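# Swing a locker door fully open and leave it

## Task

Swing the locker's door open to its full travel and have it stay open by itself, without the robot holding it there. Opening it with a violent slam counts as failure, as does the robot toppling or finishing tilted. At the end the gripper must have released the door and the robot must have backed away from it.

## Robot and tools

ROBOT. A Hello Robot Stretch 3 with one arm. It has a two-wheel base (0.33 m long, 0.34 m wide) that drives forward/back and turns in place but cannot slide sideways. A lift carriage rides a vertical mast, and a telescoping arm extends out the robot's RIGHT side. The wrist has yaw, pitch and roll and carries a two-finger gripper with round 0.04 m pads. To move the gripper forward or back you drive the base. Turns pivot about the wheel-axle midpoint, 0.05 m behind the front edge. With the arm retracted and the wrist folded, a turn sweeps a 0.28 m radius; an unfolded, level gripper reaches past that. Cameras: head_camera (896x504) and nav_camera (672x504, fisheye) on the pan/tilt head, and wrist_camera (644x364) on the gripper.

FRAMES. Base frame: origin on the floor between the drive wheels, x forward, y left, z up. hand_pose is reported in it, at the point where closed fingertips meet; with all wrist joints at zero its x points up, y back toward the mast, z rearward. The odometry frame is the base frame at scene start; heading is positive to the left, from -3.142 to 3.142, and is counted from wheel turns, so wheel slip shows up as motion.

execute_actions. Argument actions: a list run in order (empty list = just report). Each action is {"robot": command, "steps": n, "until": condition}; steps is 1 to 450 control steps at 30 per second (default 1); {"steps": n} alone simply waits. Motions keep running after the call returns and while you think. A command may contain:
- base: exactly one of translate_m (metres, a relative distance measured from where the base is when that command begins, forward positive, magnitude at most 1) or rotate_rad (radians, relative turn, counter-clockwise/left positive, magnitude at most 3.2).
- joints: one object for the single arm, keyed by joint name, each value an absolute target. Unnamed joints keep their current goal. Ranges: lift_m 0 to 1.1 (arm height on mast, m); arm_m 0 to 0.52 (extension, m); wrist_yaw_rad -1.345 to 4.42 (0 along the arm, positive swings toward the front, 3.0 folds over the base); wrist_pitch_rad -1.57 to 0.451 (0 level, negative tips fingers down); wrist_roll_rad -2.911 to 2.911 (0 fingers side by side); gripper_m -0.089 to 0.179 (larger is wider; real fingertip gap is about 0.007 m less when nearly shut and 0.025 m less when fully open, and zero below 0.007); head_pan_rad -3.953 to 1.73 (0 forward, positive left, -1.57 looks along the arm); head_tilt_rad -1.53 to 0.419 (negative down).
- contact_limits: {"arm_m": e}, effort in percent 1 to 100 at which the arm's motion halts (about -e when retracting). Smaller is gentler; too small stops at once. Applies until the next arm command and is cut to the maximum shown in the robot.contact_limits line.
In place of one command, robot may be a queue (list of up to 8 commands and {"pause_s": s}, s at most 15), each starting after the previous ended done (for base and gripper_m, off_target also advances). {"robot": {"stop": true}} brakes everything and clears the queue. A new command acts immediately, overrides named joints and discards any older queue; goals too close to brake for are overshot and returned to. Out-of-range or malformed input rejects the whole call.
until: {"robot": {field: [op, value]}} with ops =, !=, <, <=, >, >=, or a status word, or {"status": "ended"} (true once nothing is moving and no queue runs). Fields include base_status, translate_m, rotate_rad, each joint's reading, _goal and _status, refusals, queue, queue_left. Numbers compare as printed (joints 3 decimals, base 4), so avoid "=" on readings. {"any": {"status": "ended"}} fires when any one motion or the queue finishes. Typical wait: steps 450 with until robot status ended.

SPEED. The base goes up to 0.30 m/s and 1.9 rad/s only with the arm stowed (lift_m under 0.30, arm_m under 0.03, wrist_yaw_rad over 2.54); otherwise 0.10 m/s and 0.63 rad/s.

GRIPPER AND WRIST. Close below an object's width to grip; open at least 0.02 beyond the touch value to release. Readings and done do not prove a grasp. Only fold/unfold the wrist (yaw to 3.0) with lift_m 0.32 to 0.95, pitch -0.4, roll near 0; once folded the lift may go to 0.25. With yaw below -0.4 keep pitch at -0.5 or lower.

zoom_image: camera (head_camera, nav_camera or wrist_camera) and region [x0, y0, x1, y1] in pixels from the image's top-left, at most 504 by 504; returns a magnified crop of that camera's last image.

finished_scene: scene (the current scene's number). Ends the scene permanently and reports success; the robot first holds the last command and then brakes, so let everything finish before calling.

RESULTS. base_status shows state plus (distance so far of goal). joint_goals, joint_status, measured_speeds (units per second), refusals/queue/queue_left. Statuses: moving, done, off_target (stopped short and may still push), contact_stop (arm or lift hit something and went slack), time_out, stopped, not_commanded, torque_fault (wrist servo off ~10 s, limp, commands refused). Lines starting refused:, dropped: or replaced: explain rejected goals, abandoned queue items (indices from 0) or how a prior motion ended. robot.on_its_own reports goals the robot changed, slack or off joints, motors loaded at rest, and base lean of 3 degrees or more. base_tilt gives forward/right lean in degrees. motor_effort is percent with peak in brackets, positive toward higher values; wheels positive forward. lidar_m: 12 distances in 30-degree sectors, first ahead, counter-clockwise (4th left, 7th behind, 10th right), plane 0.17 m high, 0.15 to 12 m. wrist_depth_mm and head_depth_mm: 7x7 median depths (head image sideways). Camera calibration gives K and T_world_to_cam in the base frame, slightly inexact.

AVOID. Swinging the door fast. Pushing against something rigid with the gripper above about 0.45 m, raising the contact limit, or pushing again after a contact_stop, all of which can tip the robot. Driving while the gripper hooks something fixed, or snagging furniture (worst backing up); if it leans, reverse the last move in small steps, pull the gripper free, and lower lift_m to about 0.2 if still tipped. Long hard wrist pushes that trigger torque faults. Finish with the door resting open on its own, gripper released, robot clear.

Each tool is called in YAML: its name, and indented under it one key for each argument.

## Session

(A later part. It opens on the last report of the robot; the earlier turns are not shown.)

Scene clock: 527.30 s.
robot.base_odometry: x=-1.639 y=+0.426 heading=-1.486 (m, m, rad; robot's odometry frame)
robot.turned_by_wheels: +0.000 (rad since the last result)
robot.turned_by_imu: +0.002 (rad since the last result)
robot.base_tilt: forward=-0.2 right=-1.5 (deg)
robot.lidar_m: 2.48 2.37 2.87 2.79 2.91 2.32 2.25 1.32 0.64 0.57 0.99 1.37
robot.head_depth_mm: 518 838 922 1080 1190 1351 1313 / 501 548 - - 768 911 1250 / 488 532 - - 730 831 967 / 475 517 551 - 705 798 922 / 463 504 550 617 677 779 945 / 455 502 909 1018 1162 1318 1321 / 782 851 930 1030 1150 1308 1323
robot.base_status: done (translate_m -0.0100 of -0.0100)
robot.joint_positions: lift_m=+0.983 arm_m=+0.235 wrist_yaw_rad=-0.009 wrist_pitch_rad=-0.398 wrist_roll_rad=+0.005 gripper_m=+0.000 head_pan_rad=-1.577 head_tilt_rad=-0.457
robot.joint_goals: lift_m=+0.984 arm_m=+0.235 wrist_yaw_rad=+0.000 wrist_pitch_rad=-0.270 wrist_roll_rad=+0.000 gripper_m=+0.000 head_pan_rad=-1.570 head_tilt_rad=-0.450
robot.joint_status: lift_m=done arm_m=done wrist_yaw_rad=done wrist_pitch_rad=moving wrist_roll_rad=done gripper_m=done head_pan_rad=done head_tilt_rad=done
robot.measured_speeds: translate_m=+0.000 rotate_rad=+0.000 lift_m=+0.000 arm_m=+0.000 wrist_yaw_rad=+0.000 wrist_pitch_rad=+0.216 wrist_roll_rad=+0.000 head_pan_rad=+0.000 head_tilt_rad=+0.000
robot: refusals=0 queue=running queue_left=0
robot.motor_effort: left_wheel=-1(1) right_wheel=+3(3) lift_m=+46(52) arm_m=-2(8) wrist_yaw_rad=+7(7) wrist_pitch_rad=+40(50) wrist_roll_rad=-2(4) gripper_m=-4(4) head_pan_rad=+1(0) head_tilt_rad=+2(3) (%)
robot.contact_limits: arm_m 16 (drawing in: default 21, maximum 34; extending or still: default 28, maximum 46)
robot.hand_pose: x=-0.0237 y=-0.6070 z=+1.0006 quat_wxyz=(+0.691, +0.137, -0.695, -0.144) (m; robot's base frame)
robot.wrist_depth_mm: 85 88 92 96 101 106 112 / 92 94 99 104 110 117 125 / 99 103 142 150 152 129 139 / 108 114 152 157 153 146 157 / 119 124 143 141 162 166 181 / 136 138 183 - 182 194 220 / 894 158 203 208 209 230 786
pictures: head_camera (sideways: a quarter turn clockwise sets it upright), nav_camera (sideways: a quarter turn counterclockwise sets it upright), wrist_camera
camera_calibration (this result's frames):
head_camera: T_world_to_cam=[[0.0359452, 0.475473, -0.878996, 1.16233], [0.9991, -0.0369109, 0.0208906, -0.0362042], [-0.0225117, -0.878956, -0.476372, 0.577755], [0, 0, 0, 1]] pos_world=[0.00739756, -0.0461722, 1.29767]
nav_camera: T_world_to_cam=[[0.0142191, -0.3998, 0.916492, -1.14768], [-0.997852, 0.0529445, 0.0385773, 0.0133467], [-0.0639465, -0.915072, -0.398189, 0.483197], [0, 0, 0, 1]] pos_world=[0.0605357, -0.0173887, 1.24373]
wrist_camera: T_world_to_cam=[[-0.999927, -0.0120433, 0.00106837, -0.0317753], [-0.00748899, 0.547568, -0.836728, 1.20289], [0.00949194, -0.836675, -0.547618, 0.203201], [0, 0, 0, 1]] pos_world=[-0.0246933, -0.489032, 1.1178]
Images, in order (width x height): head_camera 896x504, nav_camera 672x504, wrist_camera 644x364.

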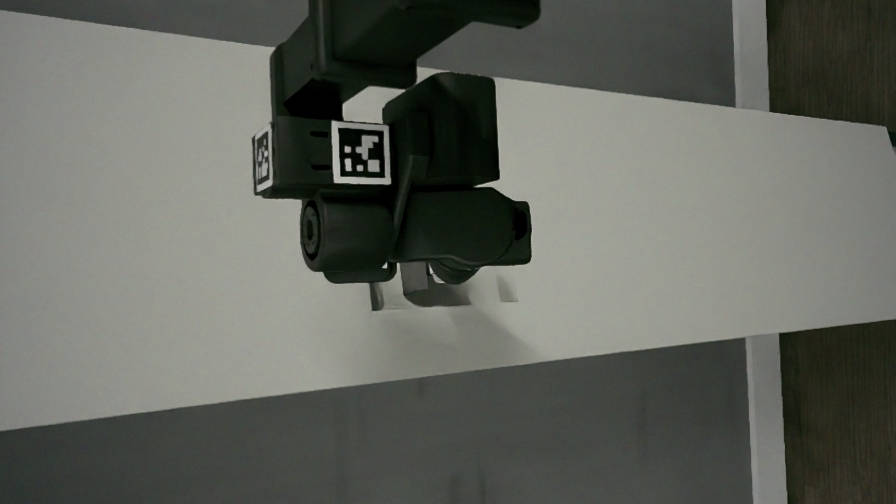

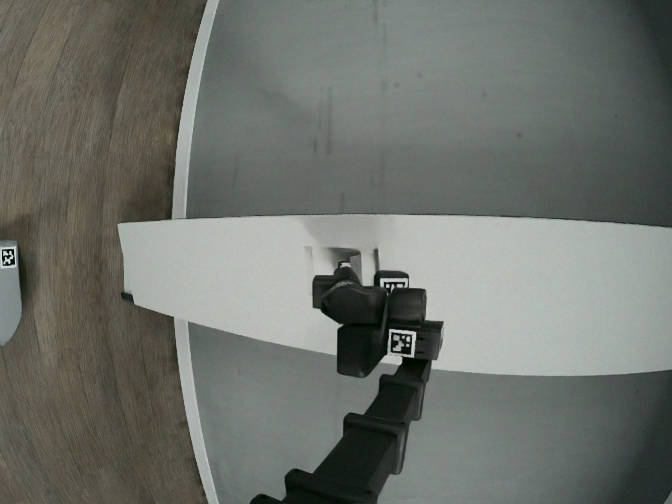

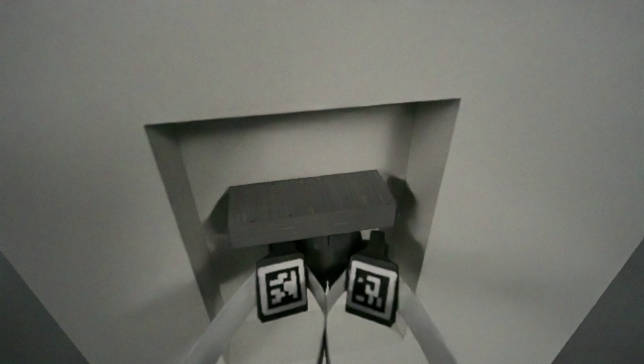

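execute_actions:
  actions:
    - {"robot": {"joints": {"lift_m": 0.958}}, "steps": 40, "until": {"robot": {"lift_m_status": ["!=", "moving"]}}}

Scene clock: 575.67 s.
robot.base_odometry: x=-1.639 y=+0.426 heading=-1.486 (m, m, rad; robot's odometry frame)
robot.turned_by_wheels: +0.000 (rad since the last result)
robot.turned_by_imu: +0.001 (rad since the last result)
robot.base_tilt: forward=-0.2 right=-1.6 (deg)
robot.lidar_m: 2.48 2.35 2.87 2.79 2.91 2.33 2.25 1.33 0.65 0.59 0.99 1.37
robot.head_depth_mm: 520 836 940 - 1208 1346 1306 / 504 550 588 - 781 915 1250 / 493 538 572 - 745 838 975 / 483 525 566 - 723 810 935 / 472 514 561 631 692 797 968 / 465 513 909 1017 1160 1315 1323 / 782 851 933 1032 1153 1311 1329
robot.base_status: done (translate_m -0.0100 of -0.0100)
robot.joint_positions: lift_m=+0.958 arm_m=+0.235 wrist_yaw_rad=-0.004 wrist_pitch_rad=-0.329 wrist_roll_rad=+0.005 gripper_m=+0.000 head_pan_rad=-1.577 head_tilt_rad=-0.457
robot.joint_goals: lift_m=+0.958 arm_m=+0.235 wrist_yaw_rad=+0.000 wrist_pitch_rad=-0.270 wrist_roll_rad=+0.000 gripper_m=+0.000 head_pan_rad=-1.570 head_tilt_rad=-0.450
robot.joint_status: lift_m=done arm_m=done wrist_yaw_rad=done wrist_pitch_rad=off_target wrist_roll_rad=done gripper_m=done head_pan_rad=done head_tilt_rad=done
robot.measured_speeds: translate_m=+0.000 rotate_rad=+0.000 lift_m=+0.000 arm_m=+0.000 wrist_yaw_rad=+0.000 wrist_pitch_rad=+0.000 wrist_roll_rad=+0.000 head_pan_rad=+0.000 head_tilt_rad=+0.000
robot: refusals=0 queue=done queue_left=0
robot.motor_effort: left_wheel=+0(1) right_wheel=+0(3) lift_m=+28(47) arm_m=-1(4) wrist_yaw_rad=+3(7) wrist_pitch_rad=+20(38) wrist_roll_rad=-3(3) gripper_m=-2(4) head_pan_rad=+2(2) head_tilt_rad=+2(2) (%)
robot.contact_limits: arm_m 16 (drawing in: default 21, maximum 34; extending or still: default 28, maximum 46)
robot.hand_pose: x=-0.0225 y=-0.6147 z=+0.9912 quat_wxyz=(+0.696, +0.114, -0.699, -0.118) (m; robot's base frame)
robot.wrist_depth_mm: 94 95 99 103 106 110 114 / 100 103 106 142 133 119 124 / 108 111 148 154 154 131 136 / 116 120 157 158 154 144 151 / 127 131 161 142 159 159 169 / 143 144 170 - 177 180 191 / 791 161 193 199 198 206 231
pictures: head_camera (sideways: a quarter turn clockwise sets it upright), nav_camera (sideways: a quarter turn counterclockwise sets it upright), wrist_camera
camera_calibration (this result's frames):
head_camera: T_world_to_cam=[[0.0359449, 0.475473, -0.878996, 1.16233], [0.9991, -0.0369102, 0.0208906, -0.0362042], [-0.022511, -0.878956, -0.476372, 0.577754], [0, 0, 0, 1]] pos_world=[0.00739759, -0.0461722, 1.29767]
nav_camera: T_world_to_cam=[[0.0142194, -0.3998, 0.916492, -1.14768], [-0.997852, 0.0529438, 0.0385773, 0.0133467], [-0.0639458, -0.915072, -0.398189, 0.483197], [0, 0, 0, 1]] pos_world=[0.0605357, -0.0173887, 1.24373]
wrist_camera: T_world_to_cam=[[-0.999852, -0.0170027, 0.00253392, -0.0352379], [-0.0105212, 0.488695, -0.872391, 1.19832], [0.0135947, -0.872289, -0.488801, 0.111475], [0, 0, 0, 1]] pos_world=[-0.0241403, -0.488974, 1.09998]
Images, in order (width x height): head_camera 896x504, nav_camera 672x504, wrist_camera 644x364.

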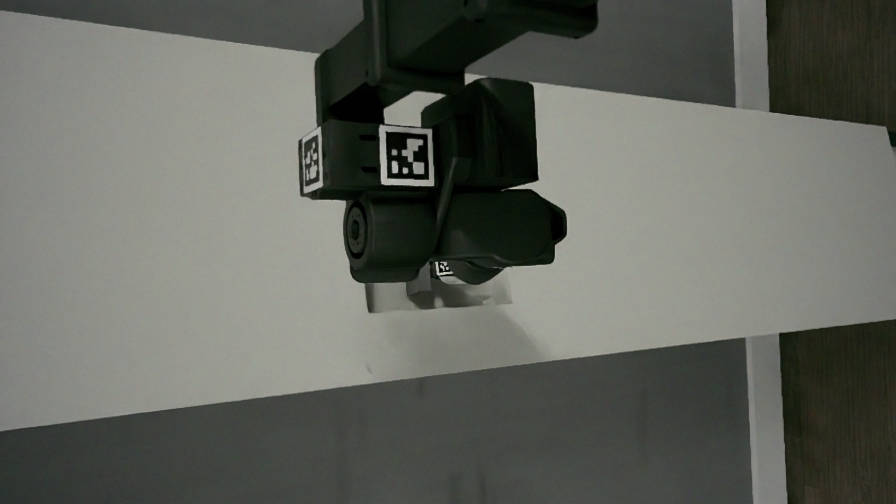

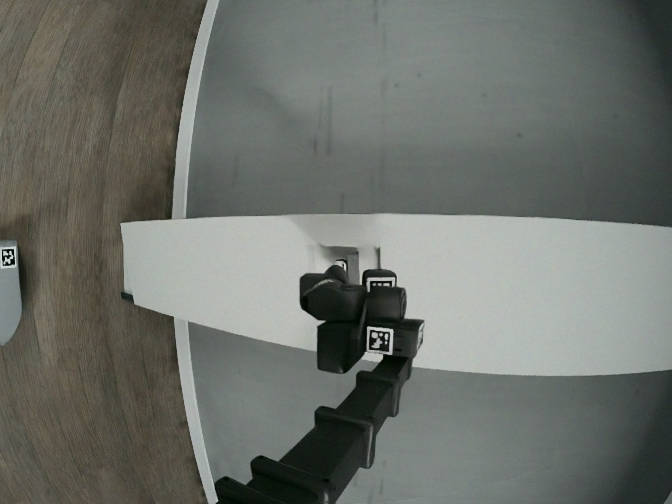

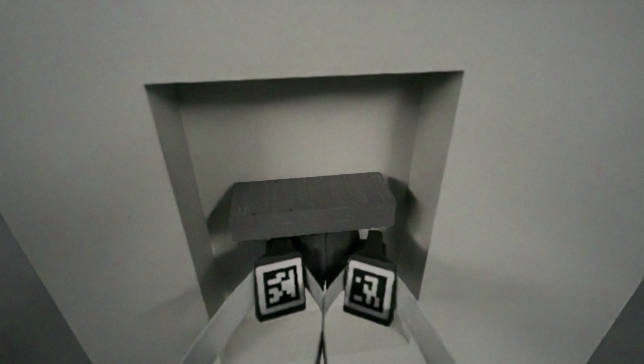

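execute_actions:
  actions:
    - {"robot": {"joints": {"lift_m": 0.963, "arm_m": 0.165}, "base": {"translate_m": -0.03}, "contact_limits": {"arm_m": 16}}, "steps": 90, "until": {"robot": {"status": "ended"}}}

Scene clock: 583.63 s.
robot.base_odometry: x=-1.641 y=+0.456 heading=-1.486 (m, m, rad; robot's odometry frame)
robot.turned_by_wheels: +0.000 (rad since the last result)
robot.turned_by_imu: +0.001 (rad since the last result)
robot.base_tilt: forward=-0.1 right=-1.6 (deg)
robot.lidar_m: 2.51 2.38 2.87 2.79 2.92 2.30 2.23 1.32 0.65 0.47 0.99 1.37
robot.head_depth_mm: 788 868 938 - 1228 1352 1313 / 487 537 587 - - 1317 1281 / 451 494 538 - - 792 919 / 420 457 500 - 613 699 800 / 394 424 462 505 562 638 757 / 371 405 452 725 1137 1314 1318 / 772 849 931 1028 1150 1306 1328
robot.base_status: done (translate_m -0.0300 of -0.0300)
robot.joint_positions: lift_m=+0.962 arm_m=+0.165 wrist_yaw_rad=-0.016 wrist_pitch_rad=-0.350 wrist_roll_rad=+0.003 gripper_m=+0.000 head_pan_rad=-1.577 head_tilt_rad=-0.457
robot.joint_goals: lift_m=+0.963 arm_m=+0.165 wrist_yaw_rad=+0.000 wrist_pitch_rad=-0.270 wrist_roll_rad=+0.000 gripper_m=+0.000 head_pan_rad=-1.570 head_tilt_rad=-0.450
robot.joint_status: lift_m=done arm_m=done wrist_yaw_rad=done wrist_pitch_rad=off_target wrist_roll_rad=done gripper_m=done head_pan_rad=done head_tilt_rad=done
robot.measured_speeds: translate_m=+0.000 rotate_rad=+0.000 lift_m=+0.000 arm_m=+0.000 wrist_yaw_rad=+0.000 wrist_pitch_rad=+0.000 wrist_roll_rad=+0.000 head_pan_rad=+0.000 head_tilt_rad=+0.000
robot: refusals=0 queue=done queue_left=0
robot.motor_effort: left_wheel=-1(6) right_wheel=+4(12) lift_m=+46(48) arm_m=-4(6) wrist_yaw_rad=+12(17) wrist_pitch_rad=+28(28) wrist_roll_rad=-2(3) gripper_m=-4(5) head_pan_rad=+2(1) head_tilt_rad=+2(3) (%)
robot.contact_limits: arm_m 16 (drawing in: default 21, maximum 34; extending or still: default 28, maximum 46)
robot.hand_pose: x=-0.0253 y=-0.5428 z=+0.9906 quat_wxyz=(+0.694, +0.118, -0.698, -0.129) (m; robot's base frame)
robot.wrist_depth_mm: - 78 89 103 122 151 462 / - 83 96 144 144 170 507 / - 114 136 162 159 194 558 / 86 95 143 155 175 225 614 / 91 101 136 140 195 268 675 / 98 109 168 - 238 737 752 / 105 118 190 204 255 860 855
pictures: head_camera (sideways: a quarter turn clockwise sets it upright), nav_camera (sideways: a quarter turn counterclockwise sets it upright), wrist_camera
camera_calibration (this result's frames):
head_camera: T_world_to_cam=[[0.0359447, 0.475473, -0.878996, 1.16233], [0.9991, -0.0369099, 0.0208906, -0.0362042], [-0.0225107, -0.878956, -0.476372, 0.577754], [0, 0, 0, 1]] pos_world=[0.00739761, -0.0461722, 1.29767]
nav_camera: T_world_to_cam=[[0.0142195, -0.3998, 0.916492, -1.14768], [-0.997852, 0.0529435, 0.0385773, 0.0133467], [-0.0639455, -0.915072, -0.398189, 0.483197], [0, 0, 0, 1]] pos_world=[0.0605357, -0.0173887, 1.24373]
wrist_camera: T_world_to_cam=[[-0.999977, -0.00576091, 0.00365651, -0.0317736], [-0.0060723, 0.506928, -0.861967, 1.16231], [0.00311213, -0.861969, -0.506952, 0.197333], [0, 0, 0, 1]] pos_world=[-0.0253291, -0.419297, 1.10203]
Images, in order (width x height): head_camera 896x504, nav_camera 672x504, wrist_camera 644x364.

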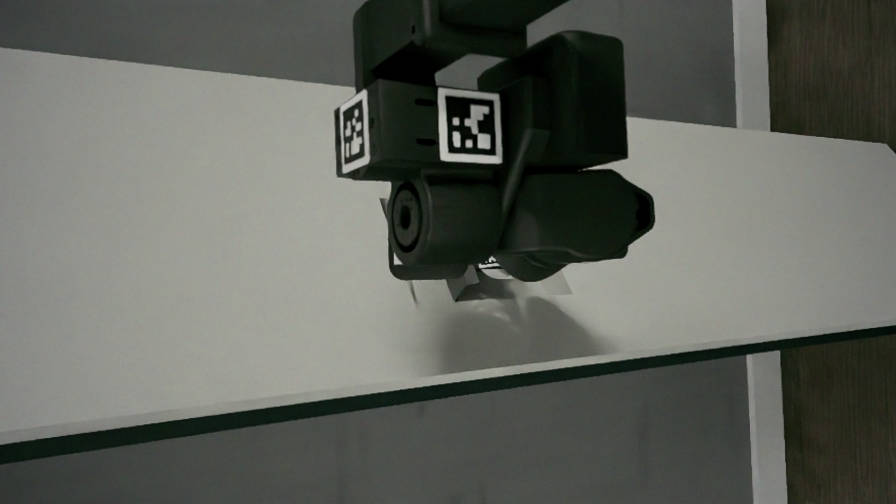

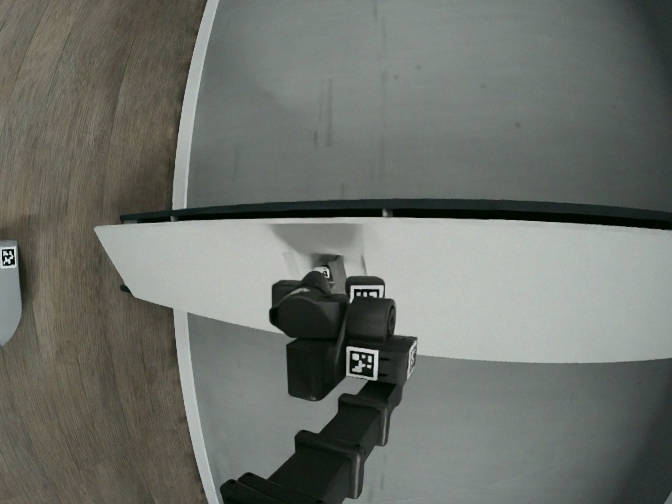

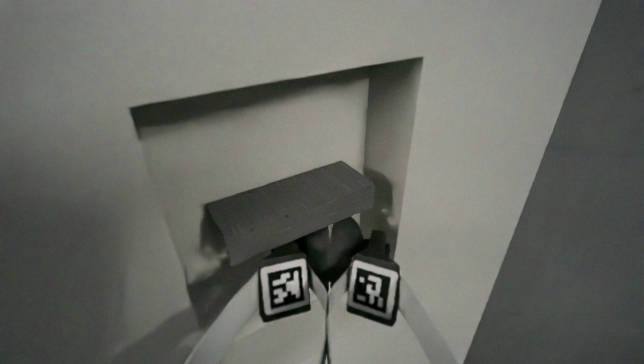

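execute_actions:
  actions:
    - {"robot": {"joints": {"lift_m": 0.935, "head_tilt_rad": -0.95}}, "steps": 40, "until": {"robot": {"lift_m": ["<", 0.942]}}}
    - {"robot": {"joints": {"arm_m": 0.035}}, "steps": 60, "until": {"robot": {"arm_m": ["<", 0.11]}}}
    - {"robot": {"joints": {"lift_m": 0.55, "wrist_pitch_rad": -0.5}}, "steps": 60, "until": {"robot": {"arm_m": ["<", 0.06]}}}
    - {"robot": {"base": {"translate_m": 0.165}}, "steps": 150, "until": {"robot": {"base_status": ["!=", "moving"]}}}

Scene clock: 668.70 s.
robot.base_odometry: x=-1.627 y=+0.292 heading=-1.486 (m, m, rad; robot's odometry frame)
robot.turned_by_wheels: +0.000 (rad since the last result)
robot.turned_by_imu: +0.003 (rad since the last result)
robot.base_tilt: forward=-0.2 right=-1.7 (deg)
robot.lidar_m: 2.35 2.25 2.87 2.79 2.91 2.47 2.39 1.33 0.52 0.48 0.99 1.37
robot.head_depth_mm: 512 612 816 1494 1348 1239 1125 / 448 565 705 993 1349 - - / 858 963 695 888 1187 - - / 824 1006 1227 1454 - 1202 - / 895 1057 1292 1504 1354 1221 1113 / 890 1052 1287 1498 1355 1220 1116 / 886 1046 1283 1503 1353 1222 1117
robot.base_status: done (translate_m +0.1650 of +0.1650)
robot.joint_positions: lift_m=+0.595 arm_m=+0.035 wrist_yaw_rad=-0.001 wrist_pitch_rad=-0.513 wrist_roll_rad=+0.003 gripper_m=+0.000 head_pan_rad=-1.577 head_tilt_rad=-0.938
robot.joint_goals: lift_m=+0.550 arm_m=+0.035 wrist_yaw_rad=+0.000 wrist_pitch_rad=-0.500 wrist_roll_rad=+0.000 gripper_m=+0.000 head_pan_rad=-1.570 head_tilt_rad=-0.950
robot.joint_status: lift_m=moving arm_m=moving wrist_yaw_rad=done wrist_pitch_rad=moving wrist_roll_rad=done gripper_m=done head_pan_rad=done head_tilt_rad=done
robot.measured_speeds: translate_m=+0.000 rotate_rad=+0.000 lift_m=-0.110 arm_m=+0.000 wrist_yaw_rad=+0.000 wrist_pitch_rad=+0.000 wrist_roll_rad=+0.000 head_pan_rad=+0.000 head_tilt_rad=+0.000
robot: refusals=0 queue=done queue_left=0
robot.motor_effort: left_wheel=+1(3) right_wheel=-1(4) lift_m=+23(45) arm_m=-1(1) wrist_yaw_rad=+1(12) wrist_pitch_rad=+4(27) wrist_roll_rad=-2(2) gripper_m=-3(3) head_pan_rad=+2(2) head_tilt_rad=-5(25) (%)
robot.hand_pose: x=-0.0217 y=-0.3917 z=+0.5868 quat_wxyz=(+0.683, +0.179, -0.685, -0.180) (m; robot's base frame)
robot.wrist_depth_mm: 659 647 644 621 592 191 245 / 730 723 701 693 643 221 295 / 818 810 794 763 713 263 375 / 941 926 896 883 276 322 810 / 944 945 931 947 309 418 896 / 816 822 830 - 380 586 810 / 726 722 722 713 485 716 708
pictures: head_camera (sideways: a quarter turn clockwise sets it upright), nav_camera (sideways: a quarter turn counterclockwise sets it upright), wrist_camera
camera_calibration (this result's frames):
head_camera: T_world_to_cam=[[0.0380161, 0.828402, -0.558842, 0.745054], [0.999065, -0.0430275, 0.00418086, -0.0144417], [-0.0205822, -0.558479, -0.829264, 1.03675], [0, 0, 0, 1]] pos_world=[0.00744278, -0.0388221, 1.27617]
nav_camera: T_world_to_cam=[[0.0119916, -0.778724, 0.627253, -0.770614], [-0.997991, 0.0297034, 0.0559555, -0.00924677], [-0.0622054, -0.626664, -0.776803, 0.975725], [0, 0, 0, 1]] pos_world=[0.0607081, 0.0116311, 1.24183]
wrist_camera: T_world_to_cam=[[-0.999772, -0.021334, 0.00005981, -0.0298437], [-0.0136873, 0.63927, -0.76886, 0.734793], [0.0163647, -0.768686, -0.639417, 0.237375], [0, 0, 0, 1]] pos_world=[-0.0236642, -0.287901, 0.716736]
Images, in order (width x height): head_camera 896x504, nav_camera 672x504, wrist_camera 644x364.

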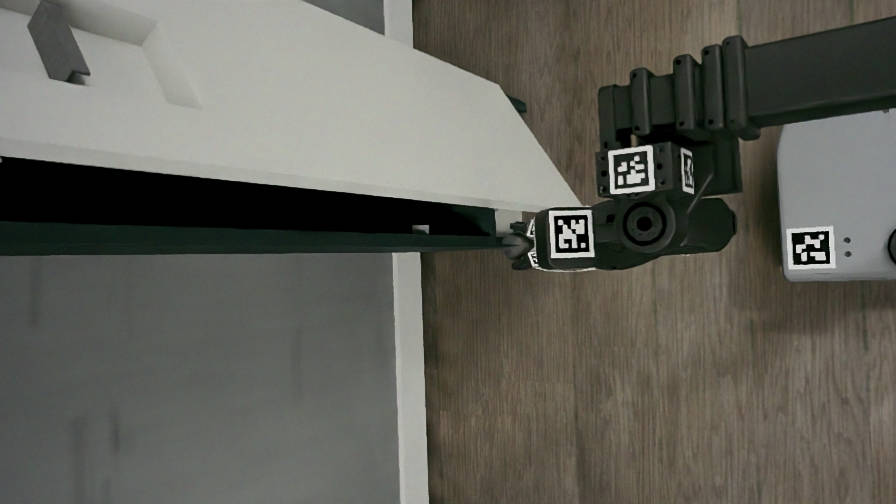

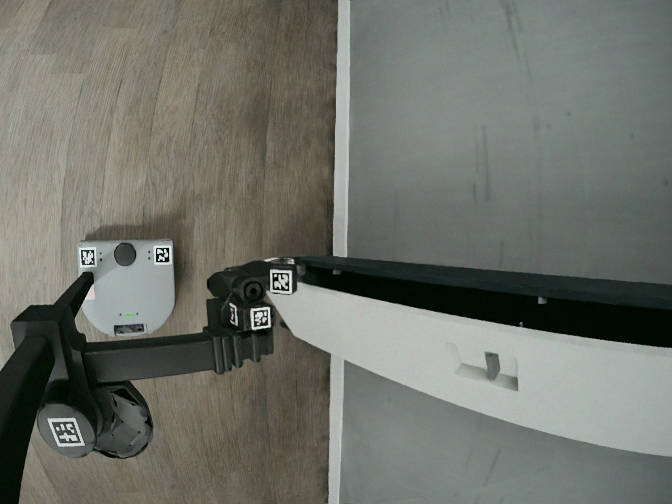

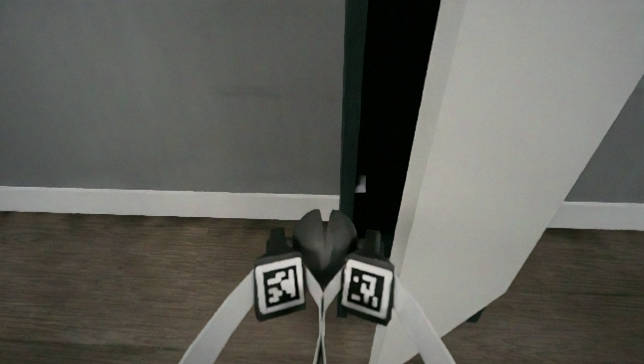

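execute_actions:
  actions:
    - {"robot": {"joints": {"arm_m": 0.21}, "contact_limits": {"arm_m": 12}}, "steps": 90, "until": {"robot": {"arm_m": [">", 0.17]}}}
    - {"robot": {"joints": {"wrist_yaw_rad": -0.35}}, "steps": 90, "until": {"robot": {"status": "ended"}}}

Scene clock: 681.30 s.
robot.base_odometry: x=-1.627 y=+0.292 heading=-1.486 (m, m, rad; robot's odometry frame)
robot.turned_by_wheels: +0.000 (rad since the last result)
robot.turned_by_imu: +0.002 (rad since the last result)
robot.base_tilt: forward=-0.2 right=-1.6 (deg)
robot.lidar_m: 2.35 2.24 2.86 2.79 2.92 2.47 2.39 1.33 0.43 0.65 0.99 1.37
robot.head_depth_mm: 395 501 730 1493 1350 1218 1118 / 885 1016 621 819 1349 - - / 879 1040 1280 1372 1293 1219 - / 826 1008 1233 1494 1332 1224 - / 896 1058 1297 1494 1353 1222 1112 / 893 1049 1291 1494 1362 1221 1111 / 889 1044 1280 1500 1353 1223 1108
robot.base_status: done (translate_m +0.1650 of +0.1650)
robot.joint_positions: lift_m=+0.550 arm_m=+0.210 wrist_yaw_rad=-0.348 wrist_pitch_rad=-0.519 wrist_roll_rad=+0.003 gripper_m=+0.000 head_pan_rad=-1.577 head_tilt_rad=-0.938
robot.joint_goals: lift_m=+0.550 arm_m=+0.210 wrist_yaw_rad=-0.350 wrist_pitch_rad=-0.500 wrist_roll_rad=+0.000 gripper_m=+0.000 head_pan_rad=-1.570 head_tilt_rad=-0.950
robot.joint_status: lift_m=done arm_m=done wrist_yaw_rad=done wrist_pitch_rad=done wrist_roll_rad=done gripper_m=done head_pan_rad=done head_tilt_rad=done
robot.measured_speeds: translate_m=+0.000 rotate_rad=+0.000 lift_m=+0.000 arm_m=+0.000 wrist_yaw_rad=+0.000 wrist_pitch_rad=+0.000 wrist_roll_rad=+0.000 head_pan_rad=+0.000 head_tilt_rad=+0.000
robot: refusals=0 queue=done queue_left=0
robot.motor_effort: left_wheel=+0(9) right_wheel=-2(22) lift_m=+23(24) arm_m=+2(3) wrist_yaw_rad=-1(26) wrist_pitch_rad=+7(11) wrist_roll_rad=-2(2) gripper_m=-2(4) head_pan_rad=+1(1) head_tilt_rad=-5(4) (%)
robot.contact_limits: arm_m 12 (drawing in: default 21, maximum 34; extending or still: default 28, maximum 46)
robot.hand_pose: x=-0.0934 y=-0.5525 z=+0.5409 quat_wxyz=(+0.641, +0.060, -0.705, -0.298) (m; robot's base frame)
robot.wrist_depth_mm: 400 418 434 477 449 311 236 / 436 462 467 523 481 324 209 / 478 514 521 585 510 336 187 / 526 567 591 656 547 358 167 / 580 642 661 685 576 329 153 / 653 719 739 - 536 278 141 / 676 675 657 507 581 239 126
pictures: head_camera (sideways: a quarter turn clockwise sets it upright), nav_camera (sideways: a quarter turn counterclockwise sets it upright), wrist_camera
camera_calibration (this result's frames):
head_camera: T_world_to_cam=[[0.0379913, 0.828479, -0.55873, 0.744908], [0.999066, -0.0429977, 0.00417584, -0.0144352], [-0.0205645, -0.558367, -0.829339, 1.03685], [0, 0, 0, 1]] pos_world=[0.00744398, -0.0388186, 1.27616]
nav_camera: T_world_to_cam=[[0.0120148, -0.778808, 0.627147, -0.770476], [-0.997992, 0.0296655, 0.0559587, -0.00925095], [-0.0621857, -0.62656, -0.776888, 0.975835], [0, 0, 0, 1]] pos_world=[0.0607077, 0.0116409, 1.24183]
wrist_camera: T_world_to_cam=[[-0.9473, 0.320347, -0.0000912586, 0.0888463], [0.206566, 0.61062, -0.764509, 0.803644], [-0.244853, -0.724238, -0.644613, 0.0886094], [0, 0, 0, 1]] pos_world=[-0.0601455, -0.455009, 0.67152]
Images, in order (width x height): head_camera 896x504, nav_camera 672x504, wrist_camera 644x364.

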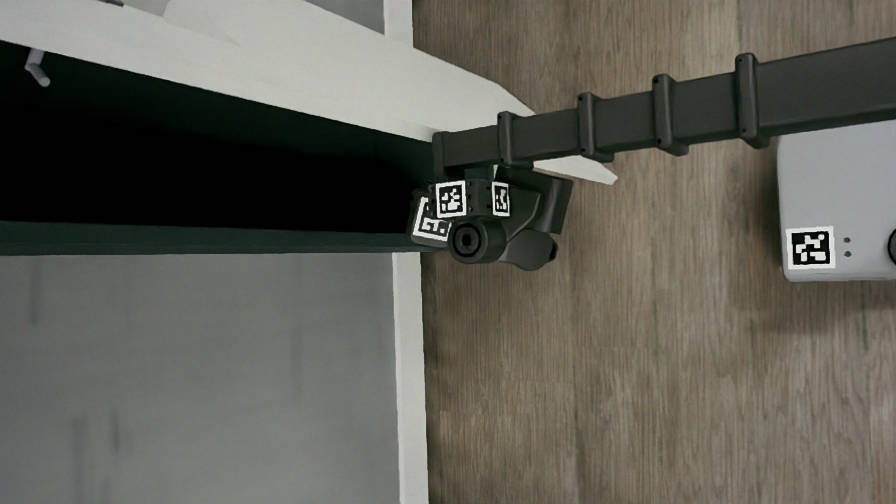

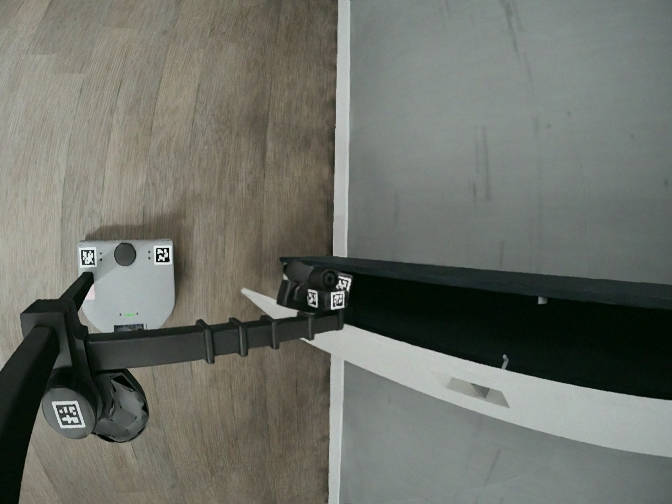

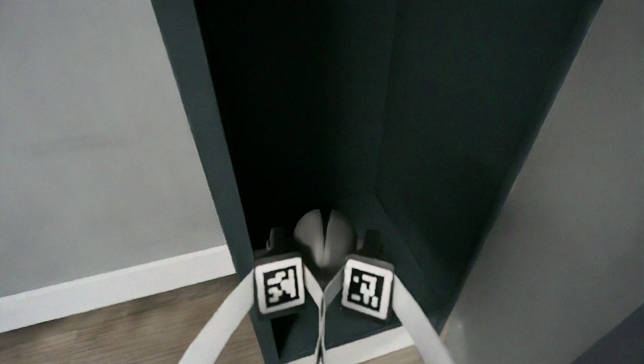

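execute_actions:
  actions:
    - {"robot": {"joints": {"arm_m": 0.12, "head_pan_rad": -1.85}, "base": {"translate_m": -0.165}}, "steps": 150, "until": {"robot": {"status": "ended"}}}

Scene clock: 703.40 s.
robot.base_odometry: x=-1.641 y=+0.456 heading=-1.486 (m, m, rad; robot's odometry frame)
robot.turned_by_wheels: +0.000 (rad since the last result)
robot.turned_by_imu: +0.001 (rad since the last result)
robot.base_tilt: forward=-0.2 right=-1.6 (deg)
robot.lidar_m: 2.51 2.39 2.87 2.80 2.92 2.29 2.22 1.32 0.36 0.60 0.99 1.37
robot.head_depth_mm: 1042 1259 1594 1518 1355 1218 1121 / 1009 1204 1504 1514 1351 1242 - / 955 1158 1431 1516 1371 - - / 346 409 512 749 - 1220 - / 678 892 1183 1316 1337 1221 1113 / 859 1004 1211 1320 1333 1223 1109 / 836 970 1100 1365 1358 1220 1113
robot.base_status: done (translate_m -0.1650 of -0.1650)
robot.joint_positions: lift_m=+0.550 arm_m=+0.120 wrist_yaw_rad=-0.348 wrist_pitch_rad=-0.517 wrist_roll_rad=+0.003 gripper_m=+0.000 head_pan_rad=-1.843 head_tilt_rad=-0.938
robot.joint_goals: lift_m=+0.550 arm_m=+0.120 wrist_yaw_rad=-0.350 wrist_pitch_rad=-0.500 wrist_roll_rad=+0.000 gripper_m=+0.000 head_pan_rad=-1.850 head_tilt_rad=-0.950
robot.joint_status: lift_m=done arm_m=done wrist_yaw_rad=done wrist_pitch_rad=done wrist_roll_rad=done gripper_m=done head_pan_rad=done head_tilt_rad=done
robot.measured_speeds: translate_m=+0.000 rotate_rad=+0.000 lift_m=+0.000 arm_m=+0.000 wrist_yaw_rad=+0.000 wrist_pitch_rad=+0.000 wrist_roll_rad=+0.000 head_pan_rad=+0.000 head_tilt_rad=+0.000
robot: refusals=0 queue=done queue_left=0
robot.motor_effort: left_wheel=+0(5) right_wheel=-1(15) lift_m=+24(24) arm_m=-3(4) wrist_yaw_rad=-1(14) wrist_pitch_rad=+6(7) wrist_roll_rad=-2(2) gripper_m=-2(3) head_pan_rad=-3(17) head_tilt_rad=-5(5) (%)
robot.hand_pose: x=-0.0935 y=-0.4633 z=+0.5413 quat_wxyz=(+0.641, +0.059, -0.705, -0.297) (m; robot's base frame)
robot.wrist_depth_mm: 395 481 520 299 140 86 63 / 372 523 565 331 147 88 51 / 348 563 628 374 153 90 51 / 331 571 704 429 160 93 52 / 645 507 649 464 166 77 56 / 736 504 568 - 155 78 63 / 674 648 636 639 206 85 69
pictures: head_camera (sideways: a quarter turn clockwise sets it upright), nav_camera (sideways: a quarter turn counterclockwise sets it upright), wrist_camera
camera_calibration (this result's frames):
head_camera: T_world_to_cam=[[0.25483, 0.789262, -0.558684, 0.743526], [0.95248, -0.304574, 0.00417379, -0.0141483], [-0.166866, -0.533199, -0.82937, 1.03778], [0, 0, 0, 1]] pos_world=[-0.00282553, -0.037801, 1.27616]
nav_camera: T_world_to_cam=[[-0.193509, -0.754516, 0.627104, -0.769167], [-0.954955, 0.291426, 0.05596, -0.00951518], [-0.224977, -0.588028, -0.776923, 0.976873], [0, 0, 0, 1]] pos_world=[0.0618467, -0.00314712, 1.24184]
wrist_camera: T_world_to_cam=[[-0.947307, 0.320327, -0.0000468791, 0.0601569], [0.206034, 0.609193, -0.76579, 0.749511], [-0.245275, -0.725447, -0.643091, 0.152002], [0, 0, 0, 1]] pos_world=[-0.0601552, -0.365597, 0.671722]
Images, in order (width x height): head_camera 896x504, nav_camera 672x504, wrist_camera 644x364.

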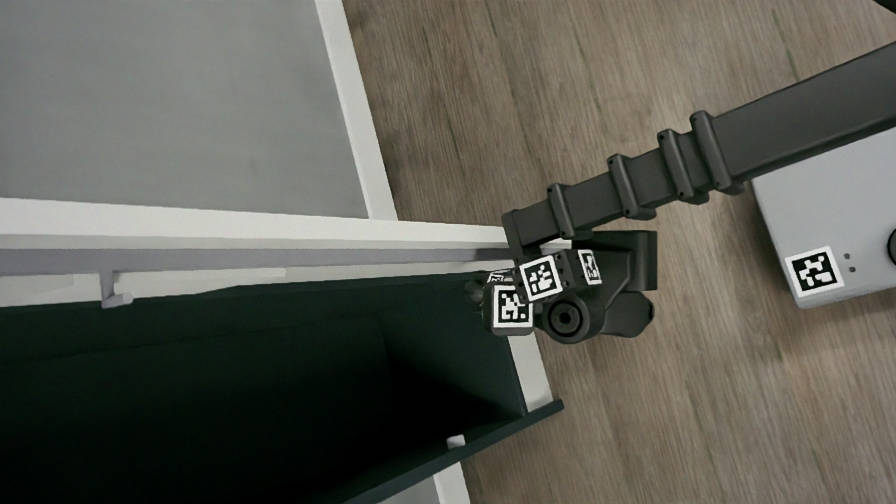

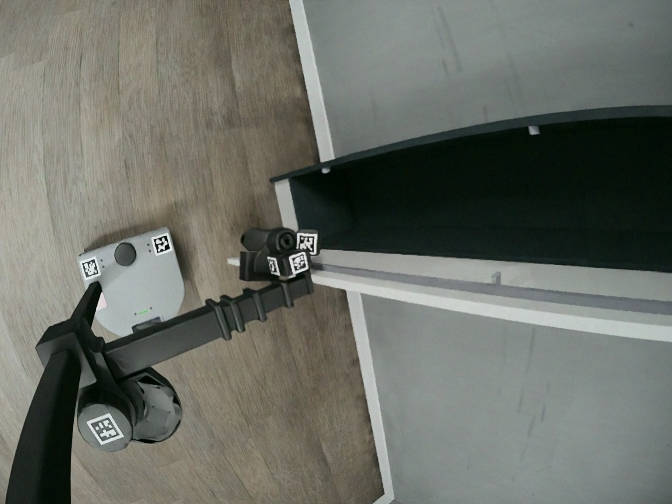

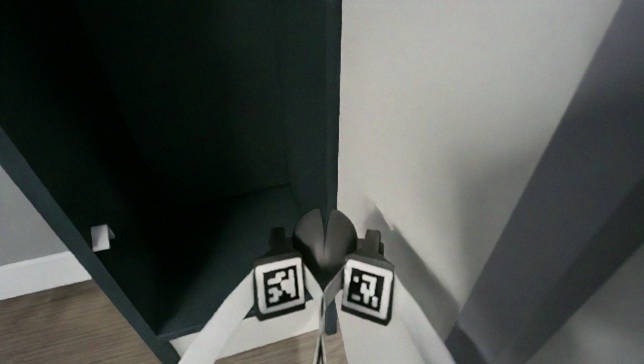

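execute_actions:
  actions:
    - {"robot": {"base": {"translate_m": -0.08}}, "steps": 40, "until": {"robot": {"wrist_yaw_rad": [">", -0.325]}}}
    - {"robot": {"base": {"translate_m": 0.0}}, "steps": 30, "until": {"robot": {"status": "ended"}}}

Scene clock: 723.97 s.
robot.base_odometry: x=-1.648 y=+0.535 heading=-1.486 (m, m, rad; robot's odometry frame)
robot.turned_by_wheels: +0.000 (rad since the last result)
robot.turned_by_imu: +0.001 (rad since the last result)
robot.base_tilt: forward=-0.7 right=-1.7 (deg)
robot.lidar_m: 2.60 2.46 2.86 2.80 2.91 2.21 2.15 1.32 0.39 0.51 0.68 1.37
robot.head_depth_mm: 1041 1254 1588 1511 1352 1218 1117 / 944 1189 1503 1521 1354 1237 - / 366 427 519 735 1354 - - / 403 473 614 794 - 1224 - / 486 613 792 1137 1335 1222 1112 / 621 953 1208 1319 1329 1223 1114 / 832 969 1158 1298 1312 1225 1114
robot.base_status: moving (translate_m +0.0000 of +0.0000)
robot.joint_positions: lift_m=+0.550 arm_m=+0.120 wrist_yaw_rad=-0.348 wrist_pitch_rad=-0.519 wrist_roll_rad=+0.003 gripper_m=+0.000 head_pan_rad=-1.843 head_tilt_rad=-0.938
robot.joint_goals: lift_m=+0.550 arm_m=+0.120 wrist_yaw_rad=-0.350 wrist_pitch_rad=-0.500 wrist_roll_rad=+0.000 gripper_m=+0.000 head_pan_rad=-1.850 head_tilt_rad=-0.950
robot.joint_status: lift_m=done arm_m=done wrist_yaw_rad=done wrist_pitch_rad=done wrist_roll_rad=done gripper_m=done head_pan_rad=done head_tilt_rad=done
robot.measured_speeds: translate_m=+0.000 rotate_rad=+0.000 lift_m=+0.000 arm_m=+0.000 wrist_yaw_rad=+0.000 wrist_pitch_rad=+0.000 wrist_roll_rad=+0.000 head_pan_rad=+0.000 head_tilt_rad=+0.000
robot: refusals=0 queue=running queue_left=0
robot.motor_effort: left_wheel=+0(3) right_wheel=-1(13) lift_m=+24(24) arm_m=-2(3) wrist_yaw_rad=-1(9) wrist_pitch_rad=+6(7) wrist_roll_rad=-2(2) gripper_m=-2(3) head_pan_rad=-3(4) head_tilt_rad=-5(5) (%)
robot.hand_pose: x=-0.0934 y=-0.4630 z=+0.5410 quat_wxyz=(+0.641, +0.060, -0.705, -0.298) (m; robot's base frame)
robot.wrist_depth_mm: 455 483 275 175 128 101 83 / 483 526 538 195 138 107 87 / 485 575 599 218 150 114 91 / 454 638 674 249 164 121 96 / 434 627 655 273 177 131 92 / 418 566 573 - 185 141 98 / 642 513 621 444 238 148 110
pictures: head_camera (sideways: a quarter turn clockwise sets it upright), nav_camera (sideways: a quarter turn counterclockwise sets it upright), wrist_camera
camera_calibration (this result's frames):
head_camera: T_world_to_cam=[[0.254835, 0.78926, -0.558684, 0.743526], [0.952478, -0.30458, 0.00417379, -0.0141483], [-0.16687, -0.533198, -0.82937, 1.03778], [0, 0, 0, 1]] pos_world=[-0.00282578, -0.0378009, 1.27616]
nav_camera: T_world_to_cam=[[-0.193514, -0.754515, 0.627104, -0.769167], [-0.954953, 0.291432, 0.05596, -0.00951519], [-0.224981, -0.588026, -0.776923, 0.976873], [0, 0, 0, 1]] pos_world=[0.0618467, -0.00314749, 1.24184]
wrist_camera: T_world_to_cam=[[-0.947296, 0.32036, -0.000087437, 0.0601826], [0.206527, 0.610486, -0.764626, 0.749042], [-0.244902, -0.724345, -0.644474, 0.15328], [0, 0, 0, 1]] pos_world=[-0.0601479, -0.365532, 0.671528]
Images, in order (width x height): head_camera 896x504, nav_camera 672x504, wrist_camera 644x364.

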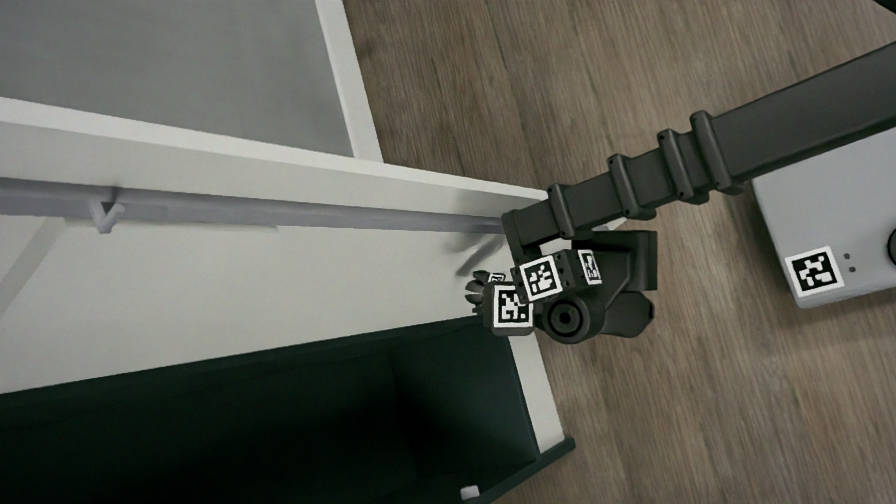

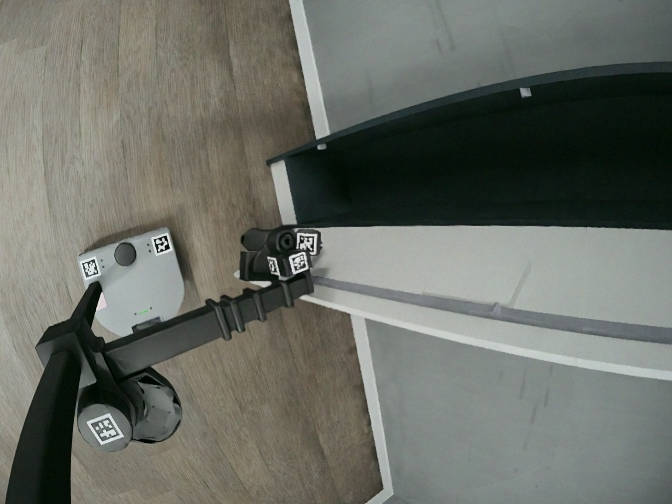

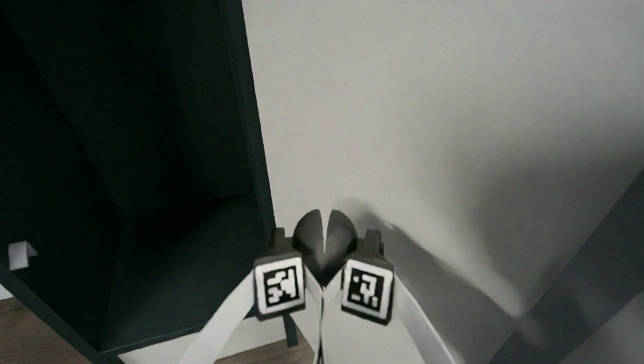

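execute_actions:
  actions:
    - {"robot": {"base": {"translate_m": -0.09}}, "steps": 43, "until": {"robot": {"wrist_yaw_rad": [">", -0.325]}}}
    - {"robot": {"stop": true}, "steps": 15, "until": {"robot": {"status": "ended"}}}

Scene clock: 730.53 s.
robot.base_odometry: x=-1.656 y=+0.624 heading=-1.486 (m, m, rad; robot's odometry frame)
robot.turned_by_wheels: +0.000 (rad since the last result)
robot.turned_by_imu: +0.001 (rad since the last result)
robot.base_tilt: forward=-0.5 right=-1.6 (deg)
robot.lidar_m: 2.68 2.53 2.87 2.80 2.87 2.12 2.06 1.32 0.47 0.51 0.67 1.36
robot.head_depth_mm: 1044 1256 1583 1516 1354 1219 1122 / 987 1202 1498 1518 1349 1237 - / 427 502 642 1443 1370 - - / 436 515 660 840 - 1224 - / 460 550 715 921 1320 1216 1113 / 509 617 783 1271 1333 1218 1113 / 542 892 1156 1303 1296 1222 1115
robot.base_status: moving (translate_m -0.0896 of -0.0896)
robot.joint_positions: lift_m=+0.550 arm_m=+0.120 wrist_yaw_rad=-0.348 wrist_pitch_rad=-0.519 wrist_roll_rad=+0.003 gripper_m=+0.000 head_pan_rad=-1.843 head_tilt_rad=-0.938
robot.joint_goals: lift_m=+0.550 arm_m=+0.120 wrist_yaw_rad=-0.350 wrist_pitch_rad=-0.500 wrist_roll_rad=+0.000 gripper_m=+0.000 head_pan_rad=-1.850 head_tilt_rad=-0.950
robot.joint_status: lift_m=done arm_m=done wrist_yaw_rad=done wrist_pitch_rad=done wrist_roll_rad=done gripper_m=done head_pan_rad=done head_tilt_rad=done
robot.measured_speeds: translate_m=+0.000 rotate_rad=+0.000 lift_m=+0.000 arm_m=+0.000 wrist_yaw_rad=+0.000 wrist_pitch_rad=+0.000 wrist_roll_rad=+0.000 head_pan_rad=+0.000 head_tilt_rad=+0.000
robot: refusals=0 queue=stopped queue_left=0
robot.motor_effort: left_wheel=+1(2) right_wheel=-1(13) lift_m=+23(23) arm_m=-2(3) wrist_yaw_rad=-2(16) wrist_pitch_rad=+7(9) wrist_roll_rad=-2(2) gripper_m=-1(4) head_pan_rad=-2(3) head_tilt_rad=-5(5) (%)
robot.hand_pose: x=-0.0934 y=-0.4629 z=+0.5410 quat_wxyz=(+0.641, +0.060, -0.705, -0.298) (m; robot's base frame)
robot.wrist_depth_mm: 450 215 181 156 138 123 105 / 495 251 204 173 151 133 116 / 538 538 233 194 166 140 129 / 587 627 273 220 185 152 140 / 587 651 329 240 211 170 167 / 540 566 503 - 223 198 736 / 489 518 559 375 294 249 664
pictures: head_camera (sideways: a quarter turn clockwise sets it upright), nav_camera (sideways: a quarter turn counterclockwise sets it upright), wrist_camera
camera_calibration (this result's frames):
head_camera: T_world_to_cam=[[0.25484, 0.789275, -0.558661, 0.743495], [0.952477, -0.304581, 0.00417275, -0.014147], [-0.166864, -0.533175, -0.829386, 1.0378], [0, 0, 0, 1]] pos_world=[-0.00282561, -0.0378002, 1.27616]
nav_camera: T_world_to_cam=[[-0.19352, -0.754531, 0.627082, -0.769138], [-0.954953, 0.291431, 0.0559607, -0.00951605], [-0.224976, -0.588005, -0.77694, 0.976896], [0, 0, 0, 1]] pos_world=[0.0618471, -0.00314591, 1.24184]
wrist_camera: T_world_to_cam=[[-0.947272, 0.320429, -0.0000868076, 0.0601479], [0.206562, 0.610443, -0.764651, 0.748947], [-0.244964, -0.724351, -0.644444, 0.153377], [0, 0, 0, 1]] pos_world=[-0.0601555, -0.365364, 0.671532]
Images, in order (width x height): head_camera 896x504, nav_camera 672x504, wrist_camera 644x364.

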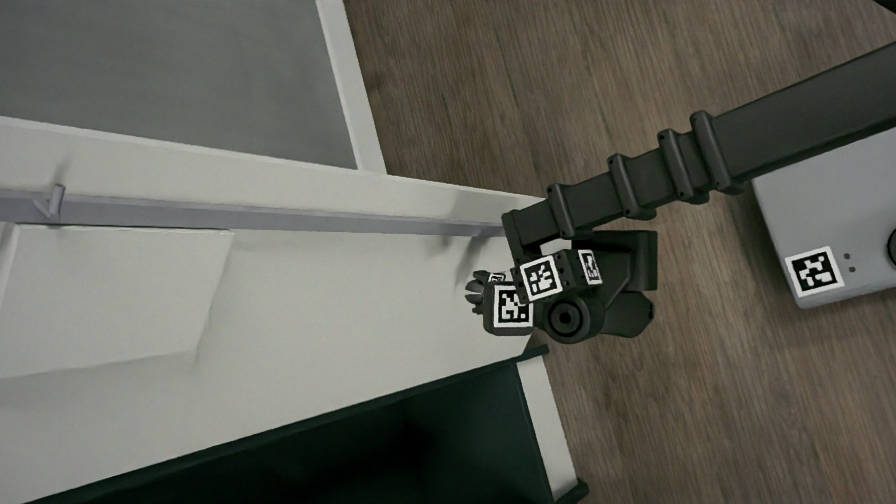

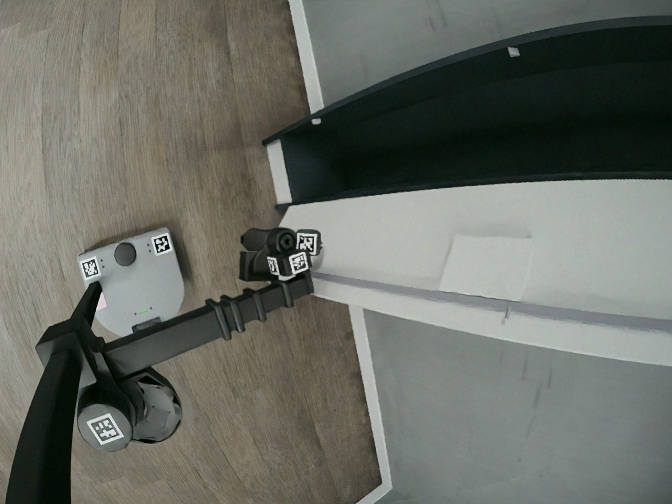

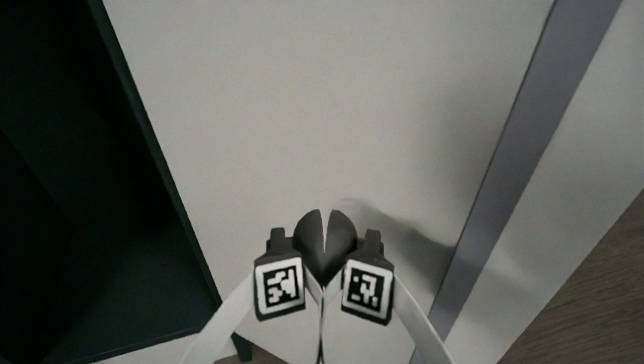

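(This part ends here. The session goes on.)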